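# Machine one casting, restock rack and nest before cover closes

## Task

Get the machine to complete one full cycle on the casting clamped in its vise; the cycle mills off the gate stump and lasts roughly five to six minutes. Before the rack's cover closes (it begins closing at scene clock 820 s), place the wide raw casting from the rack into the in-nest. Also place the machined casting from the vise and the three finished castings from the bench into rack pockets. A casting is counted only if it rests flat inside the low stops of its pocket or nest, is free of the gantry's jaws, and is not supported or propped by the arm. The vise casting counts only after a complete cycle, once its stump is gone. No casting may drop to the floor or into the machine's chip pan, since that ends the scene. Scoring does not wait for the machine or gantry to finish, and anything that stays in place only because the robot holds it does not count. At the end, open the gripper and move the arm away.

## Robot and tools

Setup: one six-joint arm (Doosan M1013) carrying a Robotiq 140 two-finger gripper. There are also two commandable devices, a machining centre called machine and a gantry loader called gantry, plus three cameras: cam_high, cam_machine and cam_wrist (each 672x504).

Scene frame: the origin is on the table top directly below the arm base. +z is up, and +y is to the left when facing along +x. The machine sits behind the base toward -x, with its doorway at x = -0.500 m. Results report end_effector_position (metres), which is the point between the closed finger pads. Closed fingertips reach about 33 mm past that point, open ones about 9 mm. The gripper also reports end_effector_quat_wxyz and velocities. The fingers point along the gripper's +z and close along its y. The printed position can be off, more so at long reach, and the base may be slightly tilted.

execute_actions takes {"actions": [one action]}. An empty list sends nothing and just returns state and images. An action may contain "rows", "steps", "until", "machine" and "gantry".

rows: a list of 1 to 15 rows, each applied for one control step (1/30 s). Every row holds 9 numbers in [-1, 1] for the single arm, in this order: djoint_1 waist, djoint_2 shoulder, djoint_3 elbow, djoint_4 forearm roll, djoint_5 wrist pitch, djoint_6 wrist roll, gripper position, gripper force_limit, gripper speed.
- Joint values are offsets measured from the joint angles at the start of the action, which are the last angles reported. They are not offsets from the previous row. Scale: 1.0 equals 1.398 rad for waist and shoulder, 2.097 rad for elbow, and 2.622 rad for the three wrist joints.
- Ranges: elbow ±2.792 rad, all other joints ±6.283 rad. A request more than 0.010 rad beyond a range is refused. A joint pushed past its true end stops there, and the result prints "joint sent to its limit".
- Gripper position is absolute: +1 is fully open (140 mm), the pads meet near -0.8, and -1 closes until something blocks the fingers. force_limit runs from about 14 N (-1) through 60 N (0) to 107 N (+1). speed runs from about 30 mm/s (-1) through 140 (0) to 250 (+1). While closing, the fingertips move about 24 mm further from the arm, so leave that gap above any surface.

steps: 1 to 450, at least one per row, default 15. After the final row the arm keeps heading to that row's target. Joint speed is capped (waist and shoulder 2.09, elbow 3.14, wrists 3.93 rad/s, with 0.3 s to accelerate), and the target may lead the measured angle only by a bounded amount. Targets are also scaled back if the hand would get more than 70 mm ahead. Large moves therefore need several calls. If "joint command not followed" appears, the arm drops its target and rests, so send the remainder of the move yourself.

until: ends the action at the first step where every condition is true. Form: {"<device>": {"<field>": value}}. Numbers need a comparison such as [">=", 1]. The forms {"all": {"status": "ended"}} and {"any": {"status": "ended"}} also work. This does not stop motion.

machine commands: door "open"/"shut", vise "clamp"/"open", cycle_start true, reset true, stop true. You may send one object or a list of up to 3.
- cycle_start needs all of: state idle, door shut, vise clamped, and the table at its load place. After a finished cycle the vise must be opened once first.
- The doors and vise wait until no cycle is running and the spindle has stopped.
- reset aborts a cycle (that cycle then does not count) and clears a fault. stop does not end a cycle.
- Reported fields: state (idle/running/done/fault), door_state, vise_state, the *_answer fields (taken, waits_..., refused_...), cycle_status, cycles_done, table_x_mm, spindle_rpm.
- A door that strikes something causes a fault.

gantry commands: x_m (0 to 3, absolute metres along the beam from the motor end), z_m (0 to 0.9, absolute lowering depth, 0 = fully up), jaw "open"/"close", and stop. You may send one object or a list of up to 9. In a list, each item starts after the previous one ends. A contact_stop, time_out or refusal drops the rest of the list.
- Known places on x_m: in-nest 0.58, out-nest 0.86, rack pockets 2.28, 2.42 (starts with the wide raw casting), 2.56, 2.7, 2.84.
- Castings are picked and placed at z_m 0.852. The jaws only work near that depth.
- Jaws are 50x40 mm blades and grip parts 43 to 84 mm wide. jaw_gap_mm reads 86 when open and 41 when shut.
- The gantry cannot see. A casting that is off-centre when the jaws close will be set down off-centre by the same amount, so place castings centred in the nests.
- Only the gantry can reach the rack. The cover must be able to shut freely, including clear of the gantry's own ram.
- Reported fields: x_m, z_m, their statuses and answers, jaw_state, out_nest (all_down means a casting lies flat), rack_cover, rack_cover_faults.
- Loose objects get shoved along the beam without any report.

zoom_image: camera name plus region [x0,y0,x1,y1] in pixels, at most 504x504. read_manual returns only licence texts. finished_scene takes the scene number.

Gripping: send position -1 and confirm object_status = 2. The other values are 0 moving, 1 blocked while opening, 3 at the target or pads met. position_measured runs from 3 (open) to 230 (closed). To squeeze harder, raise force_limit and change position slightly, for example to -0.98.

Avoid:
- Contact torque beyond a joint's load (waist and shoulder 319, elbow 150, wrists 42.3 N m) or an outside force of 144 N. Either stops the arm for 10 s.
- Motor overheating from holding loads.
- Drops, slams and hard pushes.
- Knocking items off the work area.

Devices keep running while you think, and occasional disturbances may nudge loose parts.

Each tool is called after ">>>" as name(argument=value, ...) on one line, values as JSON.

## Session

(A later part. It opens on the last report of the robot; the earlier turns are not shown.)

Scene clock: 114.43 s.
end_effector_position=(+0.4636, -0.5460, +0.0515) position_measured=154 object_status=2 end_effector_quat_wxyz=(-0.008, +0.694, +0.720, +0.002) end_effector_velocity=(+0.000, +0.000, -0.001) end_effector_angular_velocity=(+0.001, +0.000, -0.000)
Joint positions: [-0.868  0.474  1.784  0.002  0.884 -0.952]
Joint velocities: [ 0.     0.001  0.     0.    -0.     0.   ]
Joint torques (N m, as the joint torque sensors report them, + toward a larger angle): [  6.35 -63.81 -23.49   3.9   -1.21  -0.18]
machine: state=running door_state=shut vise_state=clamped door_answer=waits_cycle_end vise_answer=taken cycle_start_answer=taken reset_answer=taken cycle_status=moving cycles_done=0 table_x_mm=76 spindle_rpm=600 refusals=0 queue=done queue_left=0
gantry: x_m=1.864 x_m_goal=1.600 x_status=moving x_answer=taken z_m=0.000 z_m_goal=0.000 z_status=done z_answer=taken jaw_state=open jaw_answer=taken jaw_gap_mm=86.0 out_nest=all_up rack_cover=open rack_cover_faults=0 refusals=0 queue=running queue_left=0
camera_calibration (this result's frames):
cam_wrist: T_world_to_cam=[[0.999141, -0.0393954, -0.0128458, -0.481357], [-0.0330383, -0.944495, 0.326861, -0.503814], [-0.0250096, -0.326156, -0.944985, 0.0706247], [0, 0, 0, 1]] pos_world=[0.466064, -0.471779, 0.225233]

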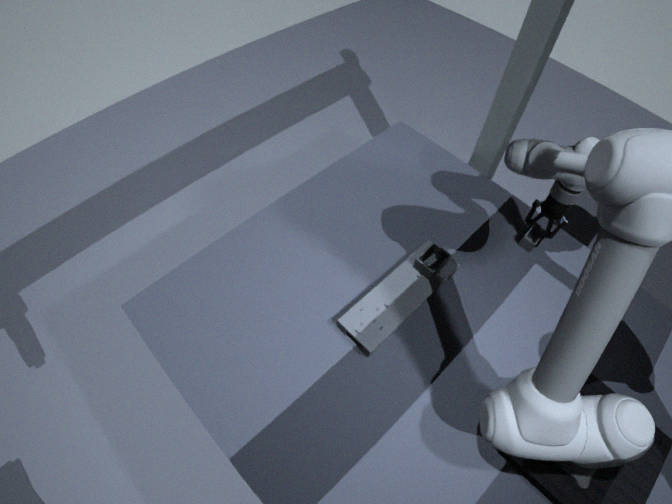

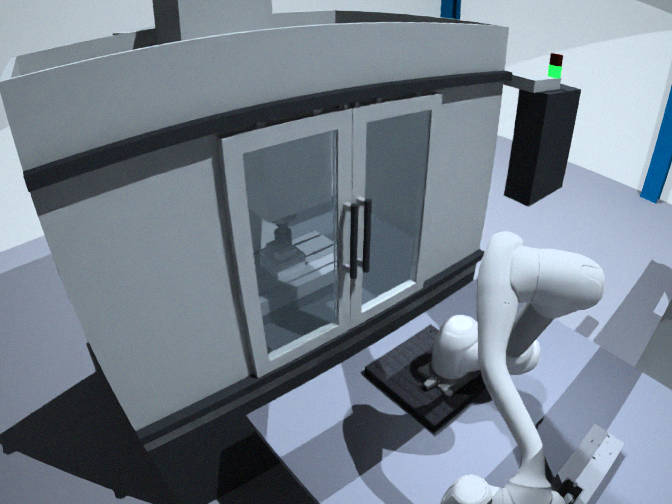

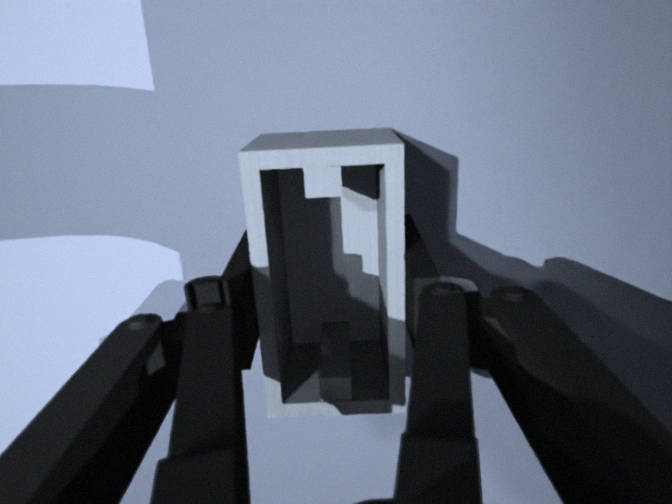

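>>> execute_actions(actions=[{"rows":[[0,-0.12,0,0,0.06,0,-1,0,-0.5],[0,-0.12,0,0,0.06,0,-1,0,-0.5],[0,-0.12,0,0,0.06,0,-1,0,-0.5],[0,-0.12,0,0,0.06,0,-1,0,-0.5],[0,-0.12,0,0,0.06,0,-1,0,-0.5],[0,-0.12,0,0,0.06,0,-1,0,-0.5],[0,-0.339,0.127,0,0.075,0,-1,0,-0.5]],"steps":40}])

>>> execute_actions(actions=[{"rows":[[0.769,0,0,0,0,0.424,-1,0,-0.5]],"steps":45}])

>>> execute_actions(actions=[{"rows":[[0,0.14,-0.086,0,0,0,-1,0,-0.5],[0,0.14,-0.086,0,0,0,-1,0,-0.5],[0,0.14,-0.086,0,0,0,-1,0,-0.5],[0,0.14,-0.086,0,0,0,-1,0,-0.5],[0,0.14,-0.086,0,0,0,-1,0,-0.5],[0,0.14,-0.086,0,0,0,-1,0,-0.5],[0,0.14,-0.086,0,0,0,-1,0,-0.5],[0,0.14,-0.086,0,0,0,-1,0,-0.5],[0,0.222,-0.121,0,-0.016,0,-1,0,-0.5]],"steps":35}])

Scene clock: 124.73 s.
end_effector_position=(+0.3341, -0.3772, +0.2201) position_measured=155 object_status=2 end_effector_quat_wxyz=(-0.002, +0.694, +0.720, +0.001) end_effector_velocity=(-0.000, -0.000, -0.001) end_effector_angular_velocity=(+0.001, +0.001, -0.001)
Joint positions: [-0.868  0.     2.05   0.002  1.08  -0.952]
Joint velocities: [-0.     0.001  0.    -0.    -0.     0.001]
Joint torques (N m, as the joint torque sensors report them, + toward a larger angle): [  1.53 -37.08 -37.14   4.11   0.16   0.53]
machine: state=running door_state=shut vise_state=clamped door_answer=waits_cycle_end vise_answer=taken cycle_start_answer=taken reset_answer=taken cycle_status=moving cycles_done=0 table_x_mm=157 spindle_rpm=600 refusals=0 queue=done queue_left=0
gantry: x_m=1.600 x_m_goal=1.600 x_status=done x_answer=taken z_m=0.000 z_m_goal=0.000 z_status=done z_answer=taken jaw_state=open jaw_answer=taken jaw_gap_mm=86.0 out_nest=all_up rack_cover=open rack_cover_faults=0 refusals=0 queue=done queue_left=0
camera_calibration (this result's frames):
cam_wrist: T_world_to_cam=[[0.999216, -0.0391821, -0.0056472, -0.344621], [-0.0350332, -0.941656, 0.334747, -0.403782], [-0.0184338, -0.334287, -0.942291, 0.275898], [0, 0, 0, 1]] pos_world=[0.335291, -0.301497, 0.393195]

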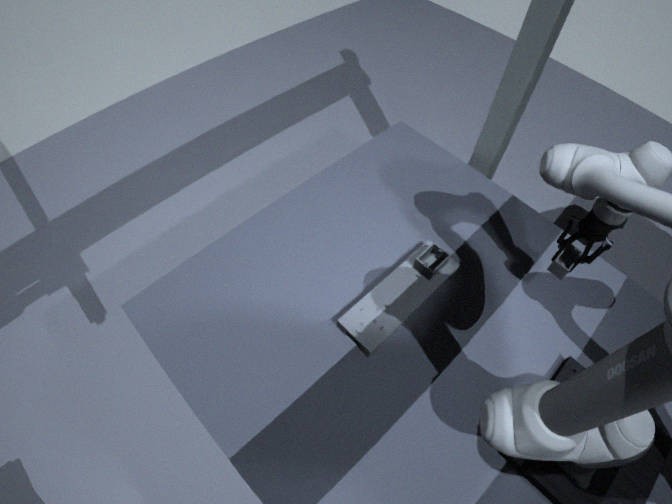

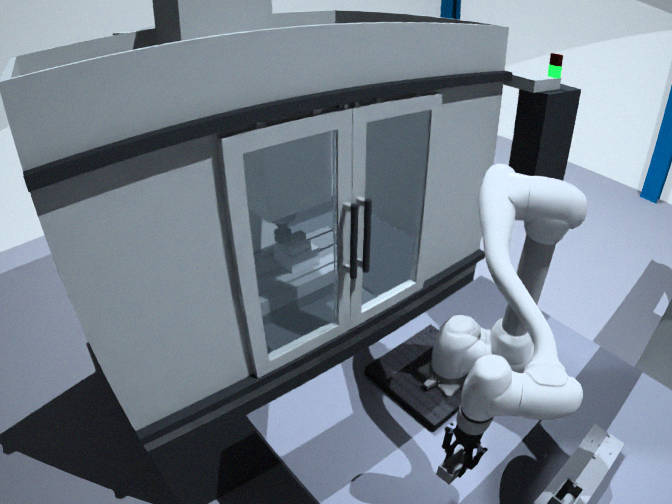

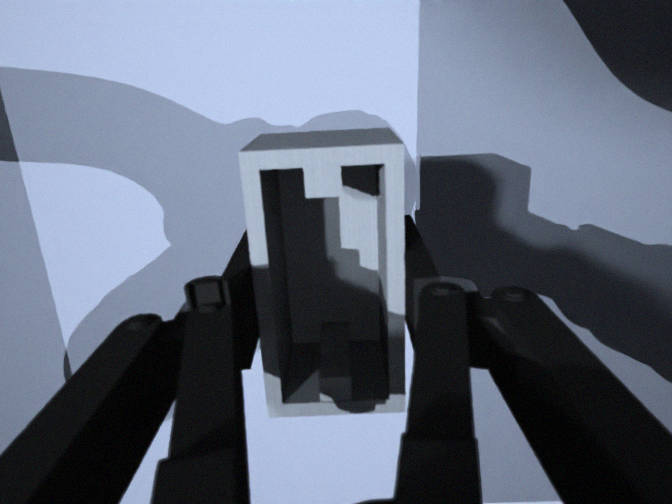

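Scene clock: 126.23 s.
end_effector_position=(+0.4897, +0.1116, +0.2247) position_measured=155 object_status=2 end_effector_quat_wxyz=(-0.005, +0.707, +0.707, +0.006) end_effector_velocity=(-0.000, +0.001, +0.000) end_effector_angular_velocity=(+0.000, -0.000, +0.002)
Joint positions: [0.207 0.    2.05  0.002 1.08  0.159]
Joint velocities: [ 0.002 -0.001  0.     0.    -0.     0.   ]
Joint torques (N m, as the joint torque sensors report them, + toward a larger angle): [  2.53 -36.97 -37.85   4.02  -0.06   0.19]
machine: state=running door_state=shut vise_state=clamped door_answer=waits_cycle_end vise_answer=taken cycle_start_answer=taken reset_answer=taken cycle_status=moving cycles_done=0 table_x_mm=169 spindle_rpm=600 refusals=0 queue=done queue_left=0
gantry: x_m=1.600 x_m_goal=1.600 x_status=done x_answer=taken z_m=0.000 z_m_goal=0.000 z_status=done z_answer=taken jaw_state=open jaw_answer=taken jaw_gap_mm=86.0 out_nest=all_up rack_cover=open rack_cover_faults=0 refusals=0 queue=done queue_left=0
camera_calibration (this result's frames):
cam_wrist: T_world_to_cam=[[0.997124, -0.075679, -0.00402289, -0.476189], [-0.0702879, -0.943332, 0.324321, 0.080213], [-0.0283392, -0.323105, -0.945939, 0.450903], [0, 0, 0, 1]] pos_world=[0.493236, 0.185319, 0.398597]

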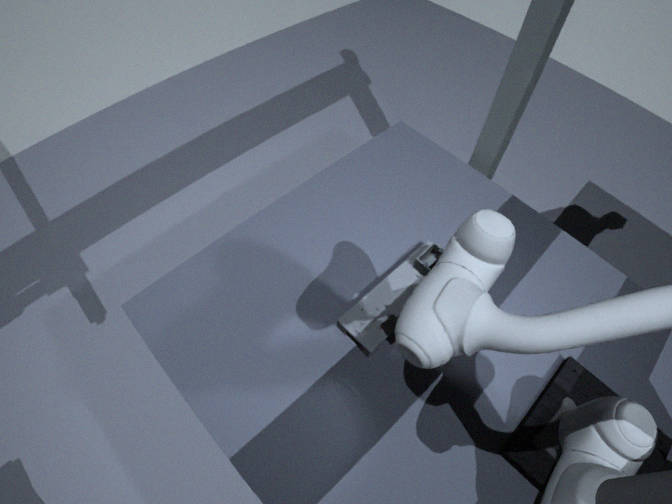

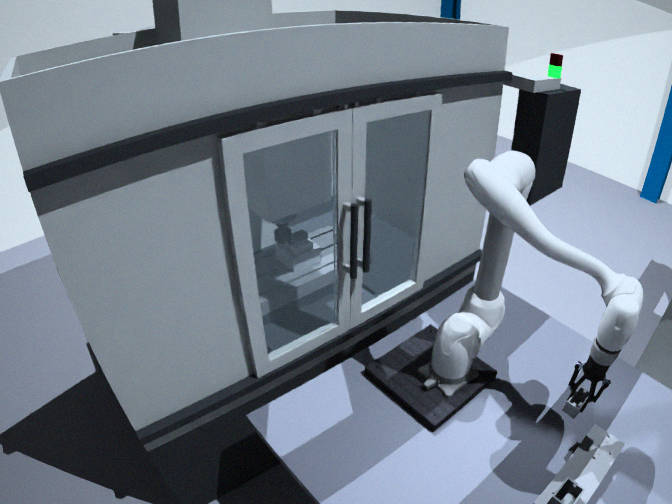

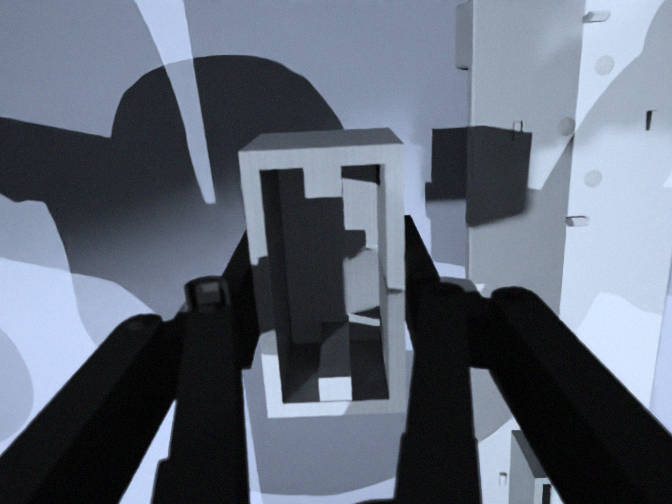

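Scene clock: 127.40 s.
end_effector_position=(+0.6560, +0.1392, +0.1660) position_measured=155 object_status=2 end_effector_quat_wxyz=(-0.010, +0.707, +0.707, -0.000) end_effector_velocity=(+0.000, +0.000, -0.000) end_effector_angular_velocity=(+0.000, +0.000, -0.000)
Joint positions: [0.206 0.311 1.796 0.002 1.038 0.159]
Joint velocities: [-0.     0.    -0.     0.001  0.     0.   ]
Joint torques (N m, as the joint torque sensors report them, + toward a larger angle): [  6.42 -65.69 -36.07   4.03   0.01   0.45]
machine: state=running door_state=shut vise_state=clamped door_answer=waits_cycle_end vise_answer=taken cycle_start_answer=taken reset_answer=taken cycle_status=moving cycles_done=0 table_x_mm=178 spindle_rpm=600 refusals=0 queue=done queue_left=0
gantry: x_m=1.600 x_m_goal=1.600 x_status=done x_answer=taken z_m=0.000 z_m_goal=0.000 z_status=done z_answer=taken jaw_state=open jaw_answer=taken jaw_gap_mm=86.0 out_nest=all_up rack_cover=open rack_cover_faults=0 refusals=0 queue=done queue_left=0
camera_calibration (this result's frames):
cam_wrist: T_world_to_cam=[[0.996967, -0.0756411, -0.0183028, -0.63775], [-0.0655029, -0.942584, 0.327483, 0.133156], [-0.0420231, -0.325291, -0.94468, 0.418072], [0, 0, 0, 1]] pos_world=[0.662106, 0.213266, 0.339665]

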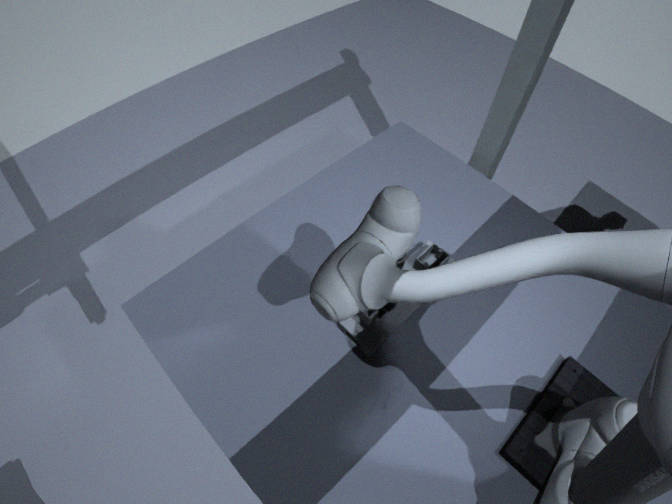

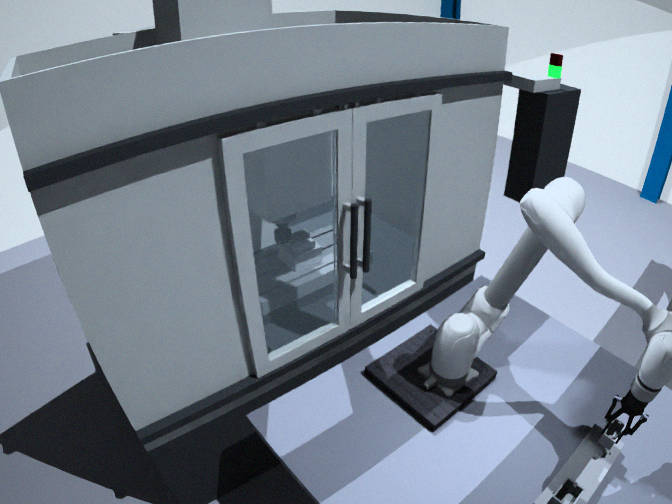

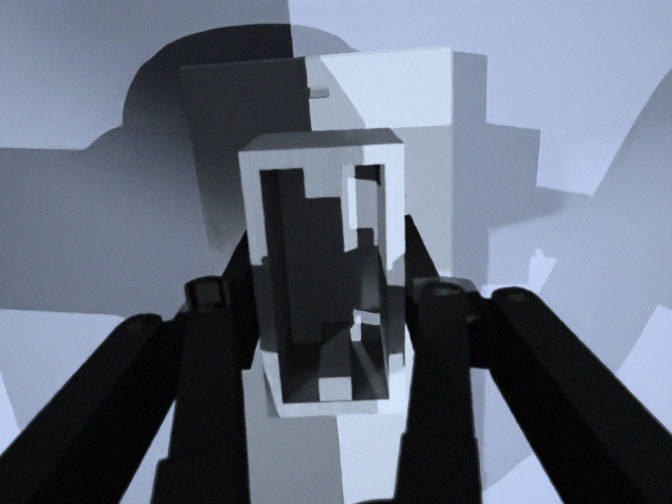

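>>> execute_actions(actions=[{"rows":[[0,0.032,0.017,0,-0.031,0,-1,0,-0.5]],"steps":20}])

>>> execute_actions(actions=[{"rows":[[0,0,0,0,0,0,1,0,-0.5]],"steps":40}])

>>> execute_actions(actions=[{"rows":[[0,-0.05,-0.017,0,0.035,0,1,0,0],[0,-0.05,-0.017,0,0.035,0,1,0,0],[0,-0.05,-0.017,0,0.035,0,1,0,0],[0,-0.05,-0.017,0,0.035,0,1,0,0],[0,-0.05,-0.017,0,0.035,0,1,0,0],[0,-0.05,-0.017,0,0.035,0,1,0,0],[0,-0.05,-0.017,0,0.035,0,1,0,0],[0,-0.05,-0.017,0,0.035,0,1,0,0],[0,-0.397,0.1,0,0.123,0,1,0,0]],"steps":45}])

Scene clock: 133.47 s.
end_effector_position=(+0.6575, +0.1401, +0.1192) position_measured=155 object_status=2 end_effector_quat_wxyz=(-0.009, +0.707, +0.707, +0.000) end_effector_velocity=(+0.000, +0.000, +0.000) end_effector_angular_velocity=(-0.000, -0.000, +0.001)
Joint positions: [0.206 0.356 1.832 0.002 0.957 0.159]
Joint velocities: [ 0. -0. -0. -0.  0. -0.]
Joint torques (N m, as the joint torque sensors report them, + toward a larger angle): [  2.43 -69.64 -35.29   3.37   0.     0.65]
machine: state=running door_state=shut vise_state=clamped door_answer=waits_cycle_end vise_answer=taken cycle_start_answer=taken reset_answer=taken cycle_status=moving cycles_done=0 table_x_mm=225 spindle_rpm=600 refusals=0 queue=done queue_left=0
gantry: x_m=1.600 x_m_goal=1.600 x_status=done x_answer=taken z_m=0.000 z_m_goal=0.000 z_status=done z_answer=taken jaw_state=open jaw_answer=taken jaw_gap_mm=86.0 out_nest=all_up rack_cover=open rack_cover_faults=0 refusals=0 queue=done queue_left=0
camera_calibration (this result's frames):
cam_wrist: T_world_to_cam=[[0.996974, -0.0757572, -0.0174443, -0.64014], [-0.0658968, -0.942594, 0.327374, 0.149672], [-0.0412439, -0.325234, -0.944734, 0.373745], [0, 0, 0, 1]] pos_world=[0.66348, 0.214139, 0.292924]

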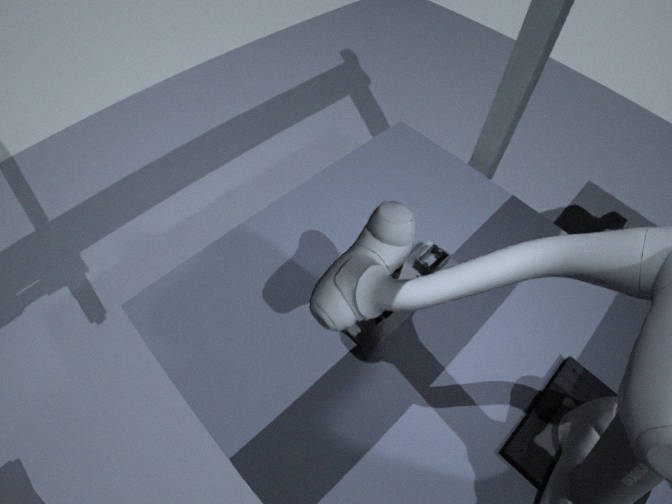

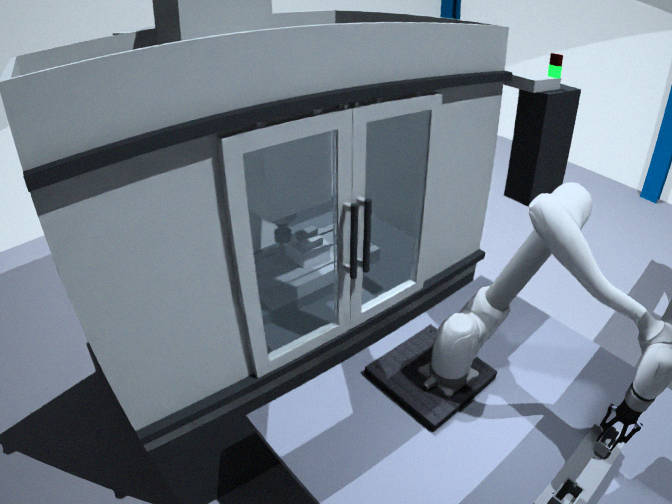

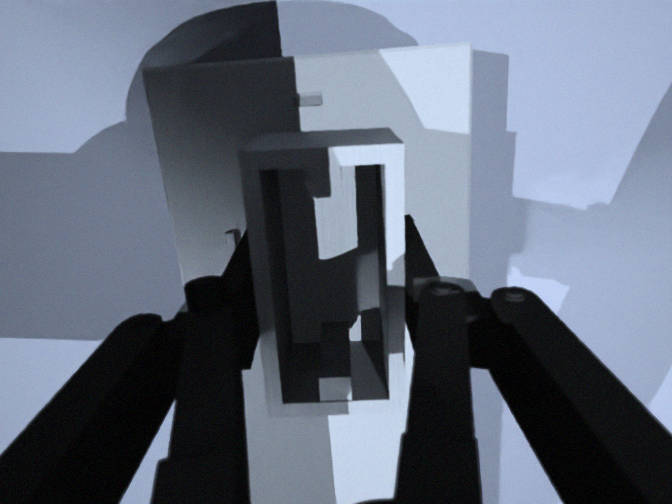

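Scene clock: 134.80 s.
end_effector_position=(+0.6576, +0.1401, +0.1193) position_measured=3 object_status=3 end_effector_quat_wxyz=(-0.009, +0.707, +0.707, +0.000) end_effector_velocity=(-0.000, -0.000, +0.001) end_effector_angular_velocity=(+0.000, -0.001, -0.000)
Joint positions: [0.206 0.355 1.832 0.002 0.957 0.159]
Joint velocities: [-0.    -0.001  0.001 -0.    -0.     0.   ]
Joint torques (N m, as the joint torque sensors report them, + toward a larger angle): [  4.87 -71.78 -32.5    3.62   0.05   0.45]
machine: state=running door_state=shut vise_state=clamped door_answer=waits_cycle_end vise_answer=taken cycle_start_answer=taken reset_answer=taken cycle_status=moving cycles_done=0 table_x_mm=236 spindle_rpm=600 refusals=0 queue=done queue_left=0
gantry: x_m=1.600 x_m_goal=1.600 x_status=done x_answer=taken z_m=0.000 z_m_goal=0.000 z_status=done z_answer=taken jaw_state=open jaw_answer=taken jaw_gap_mm=86.0 out_nest=all_down rack_cover=open rack_cover_faults=0 refusals=0 queue=done queue_left=0
camera_calibration (this result's frames):
cam_wrist: T_world_to_cam=[[0.996973, -0.0757786, -0.0173811, -0.640168], [-0.0659392, -0.942603, 0.327339, 0.149701], [-0.0411888, -0.325202, -0.944747, 0.373746], [0, 0, 0, 1]] pos_world=[0.663496, 0.214141, 0.292965]

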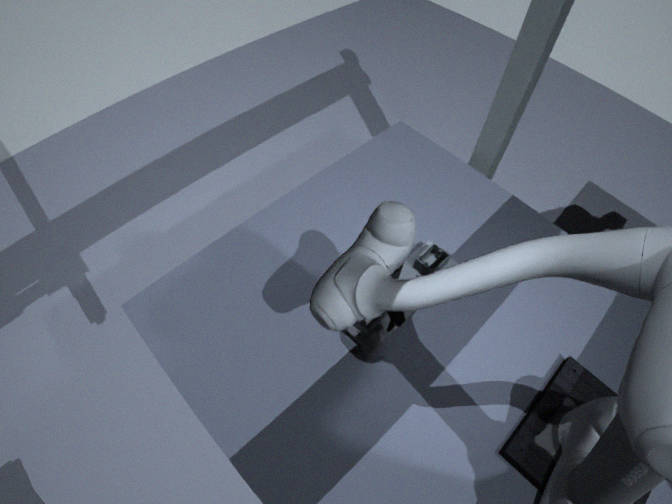

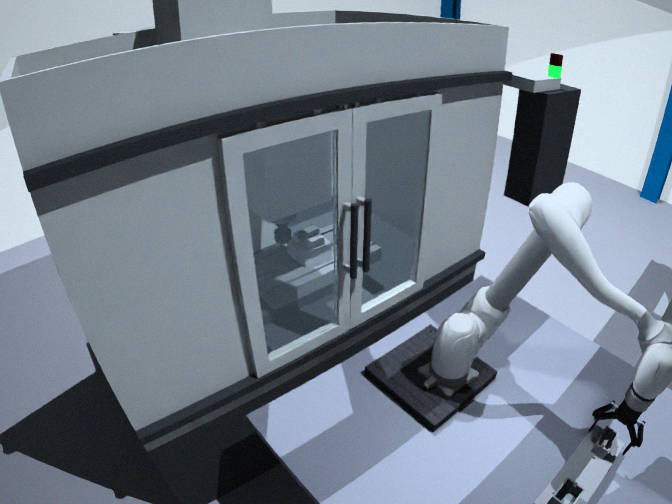

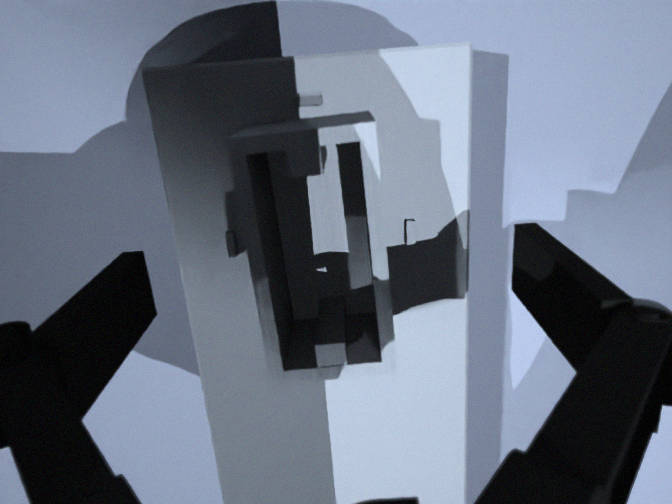

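Scene clock: 136.30 s.
end_effector_position=(+0.4141, +0.0982, +0.3212) position_measured=3 object_status=3 end_effector_quat_wxyz=(-0.003, +0.707, +0.707, +0.010) end_effector_velocity=(-0.000, +0.000, +0.001) end_effector_angular_velocity=(+0.000, -0.001, +0.000)
Joint positions: [ 0.206 -0.2    2.042  0.002  1.279  0.159]
Joint velocities: [ 0.001 -0.001 -0.     0.     0.     0.   ]
Joint torques (N m, as the joint torque sensors report them, + toward a larger angle): [  4.2  -19.24 -40.42   4.39  -0.12   0.33]
machine: state=running door_state=shut vise_state=clamped door_answer=waits_cycle_end vise_answer=taken cycle_start_answer=taken reset_answer=taken cycle_status=moving cycles_done=0 table_x_mm=248 spindle_rpm=600 refusals=0 queue=done queue_left=0
gantry: x_m=1.600 x_m_goal=1.600 x_status=done x_answer=taken z_m=0.000 z_m_goal=0.000 z_status=done z_answer=taken jaw_state=open jaw_answer=taken jaw_gap_mm=86.0 out_nest=all_down rack_cover=open rack_cover_faults=0 refusals=0 queue=done queue_left=0
camera_calibration (this result's frames):
cam_wrist: T_world_to_cam=[[0.997132, -0.0755322, 0.00482433, -0.404361], [-0.073057, -0.943882, 0.322102, 0.0328402], [-0.0197755, -0.321531, -0.946693, 0.532253], [0, 0, 0, 1]] pos_world=[0.416126, 0.171591, 0.495253]

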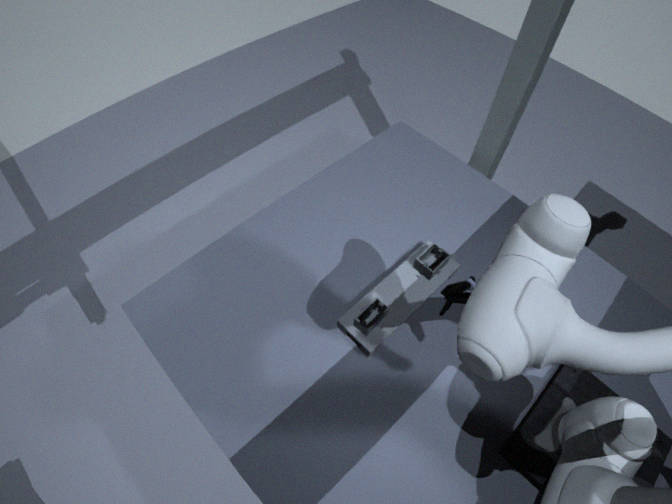

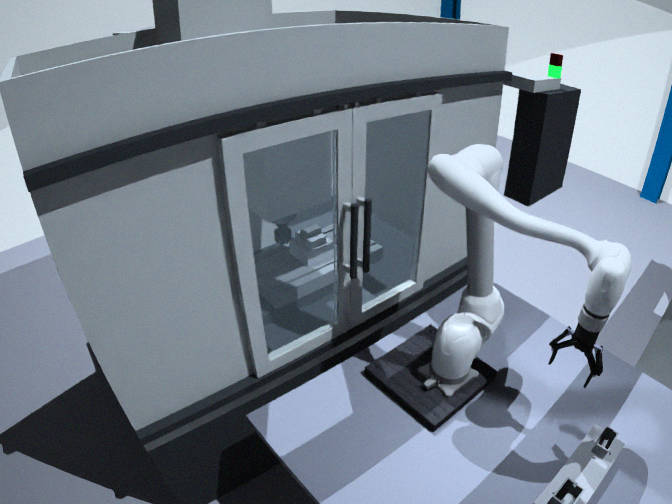

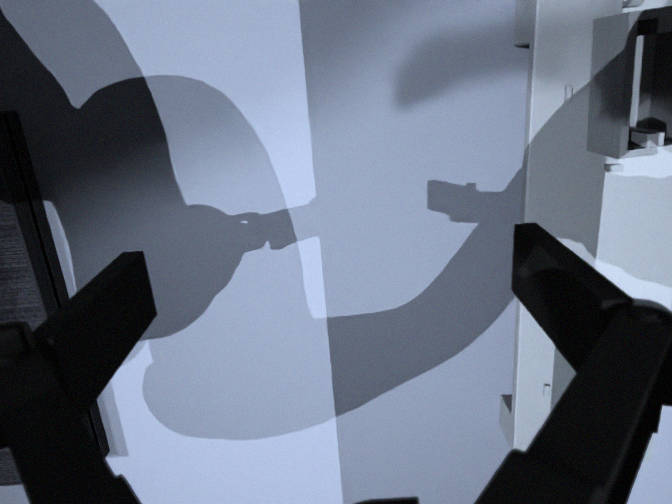

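>>> execute_actions(actions=[{"gantry":[{"x_m":0.86},{"z_m":0.852},{"jaw":"close"},{"z_m":0},{"x_m":2.56},{"z_m":0.852},{"jaw":"open"},{"z_m":0},{"x_m":1.6}],"rows":[[0.997,0,0,0,0,0.015,1,0,0]],"steps":50}])

Scene clock: 141.67 s.
end_effector_position=(-0.0248, +0.4193, +0.3296) position_measured=3 object_status=3 end_effector_quat_wxyz=(-0.007, +0.108, +0.994, +0.016) end_effector_velocity=(-0.001, -0.000, +0.001) end_effector_angular_velocity=(+0.001, -0.000, +0.002)
Joint positions: [ 1.6   -0.2    2.042  0.002  1.279  0.198]
Joint velocities: [ 0.002 -0.001 -0.    -0.     0.     0.   ]
Joint torques (N m, as the joint torque sensors report them, + toward a larger angle): [ -3.15 -17.98 -40.06   4.45   0.07  -0.03]
machine: state=running door_state=shut vise_state=clamped door_answer=waits_cycle_end vise_answer=taken cycle_start_answer=taken reset_answer=taken cycle_status=moving cycles_done=0 table_x_mm=290 spindle_rpm=600 refusals=0 queue=done queue_left=0
gantry: x_m=0.860 x_m_goal=0.860 x_status=done x_answer=taken z_m=0.237 z_m_goal=0.852 z_status=moving z_answer=taken jaw_state=open jaw_answer=taken jaw_gap_mm=86.0 out_nest=all_down rack_cover=open rack_cover_faults=0 refusals=0 queue=running queue_left=7
camera_calibration (this result's frames):
cam_wrist: T_world_to_cam=[[0.287934, 0.957334, 0.0246254, -0.399685], [0.904988, -0.28042, 0.319939, 0.0479292], [0.313193, -0.0698354, -0.947118, 0.537657], [0, 0, 0, 1]] pos_world=[-0.0966834, 0.43362, 0.503733]

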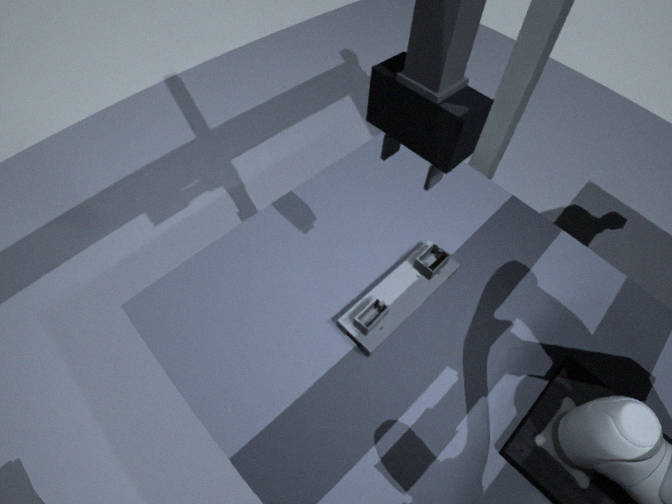

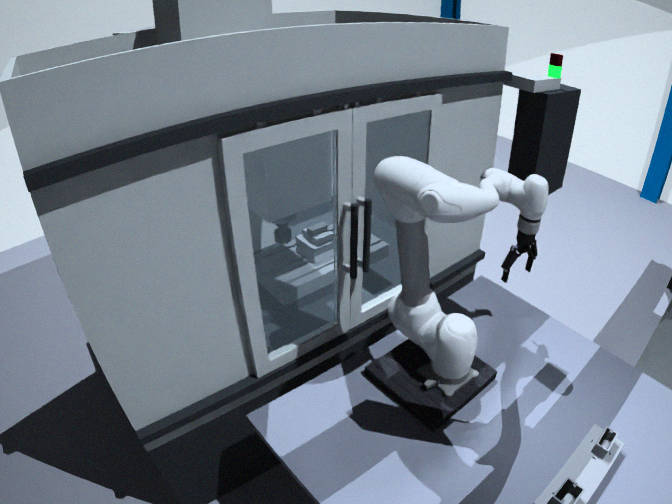

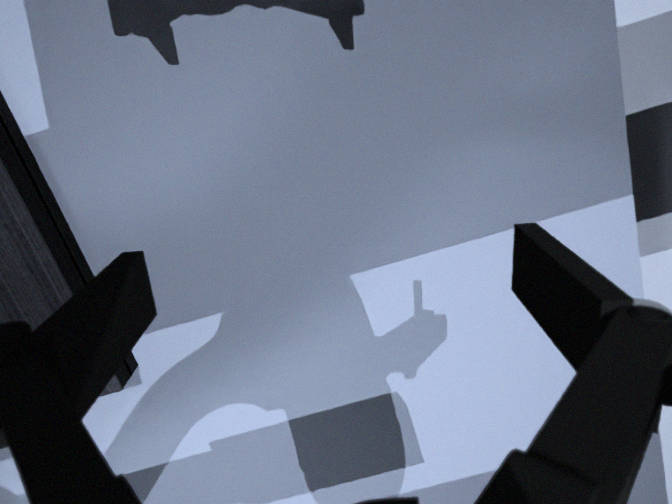

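>>> execute_actions(actions=[{"machine":[{"door":"open"},{"vise":"open"}],"steps":6600,"until":{"machine":{"door_state":"open"}}}])

action 0: "steps" must be a whole number from 1 to 450, written without a decimal point, got 6600

>>> execute_actions(actions=[{"machine":[{"door":"open"},{"vise":"open"}],"steps":450,"until":{"machine":{"door_state":"open"}}}])

Scene clock: 163.23 s.
end_effector_position=(-0.0249, +0.4193, +0.3296) position_measured=3 object_status=3 end_effector_quat_wxyz=(-0.007, +0.108, +0.994, +0.016) end_effector_velocity=(-0.000, -0.000, +0.000) end_effector_angular_velocity=(+0.001, -0.000, +0.000)
Joint positions: [ 1.6   -0.2    2.042  0.002  1.279  0.198]
Joint velocities: [ 0.    -0.001 -0.    -0.     0.     0.   ]
Joint torques (N m, as the joint torque sensors report them, + toward a larger angle): [  0.93 -17.64 -39.5    4.15  -0.37  -0.02]
machine: state=running door_state=shut vise_state=between door_answer=waits_cycle_end vise_answer=waits_cycle_end cycle_start_answer=taken reset_answer=taken cycle_status=moving cycles_done=0 table_x_mm=217 spindle_rpm=600 refusals=0 queue=done queue_left=0
gantry: x_m=1.600 x_m_goal=1.600 x_status=done x_answer=taken z_m=0.000 z_m_goal=0.000 z_status=done z_answer=taken jaw_state=open jaw_answer=taken jaw_gap_mm=86.0 out_nest=all_up rack_cover=open rack_cover_faults=0 refusals=0 queue=done queue_left=0
camera_calibration (this result's frames):
cam_wrist: T_world_to_cam=[[0.28771, 0.957401, 0.0246122, -0.399686], [0.905053, -0.280204, 0.319945, 0.047929], [0.313212, -0.0697762, -0.947116, 0.537658], [0, 0, 0, 1]] pos_world=[-0.0967857, 0.433605, 0.503727]

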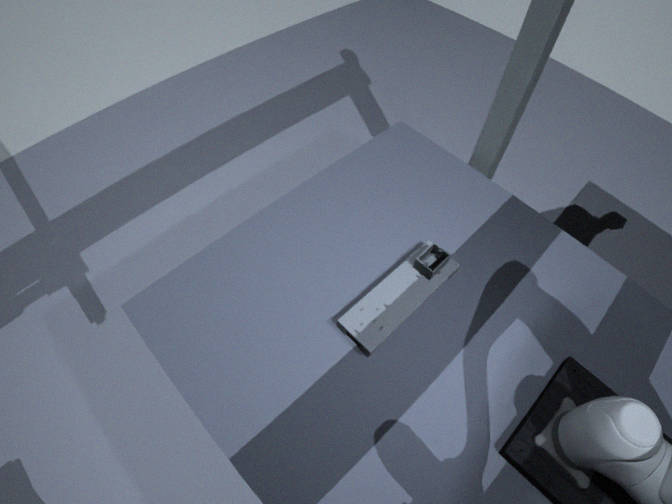

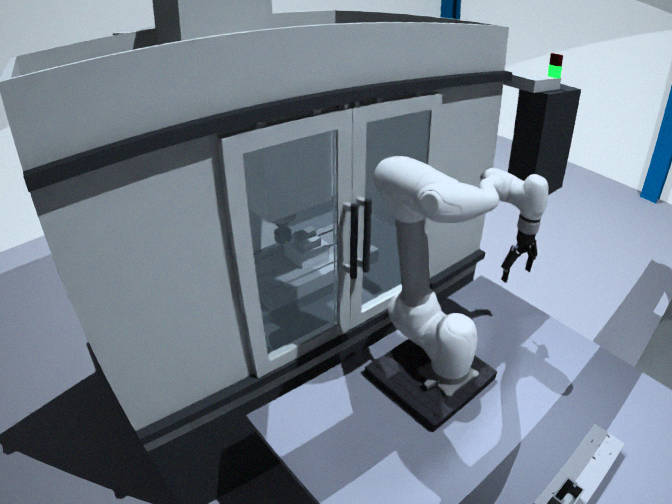

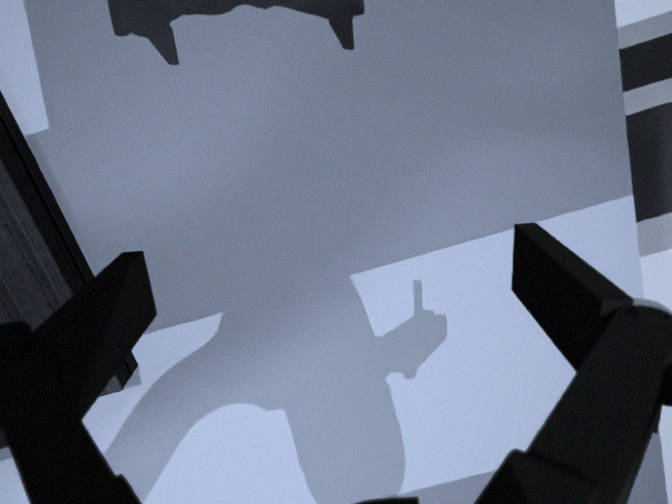

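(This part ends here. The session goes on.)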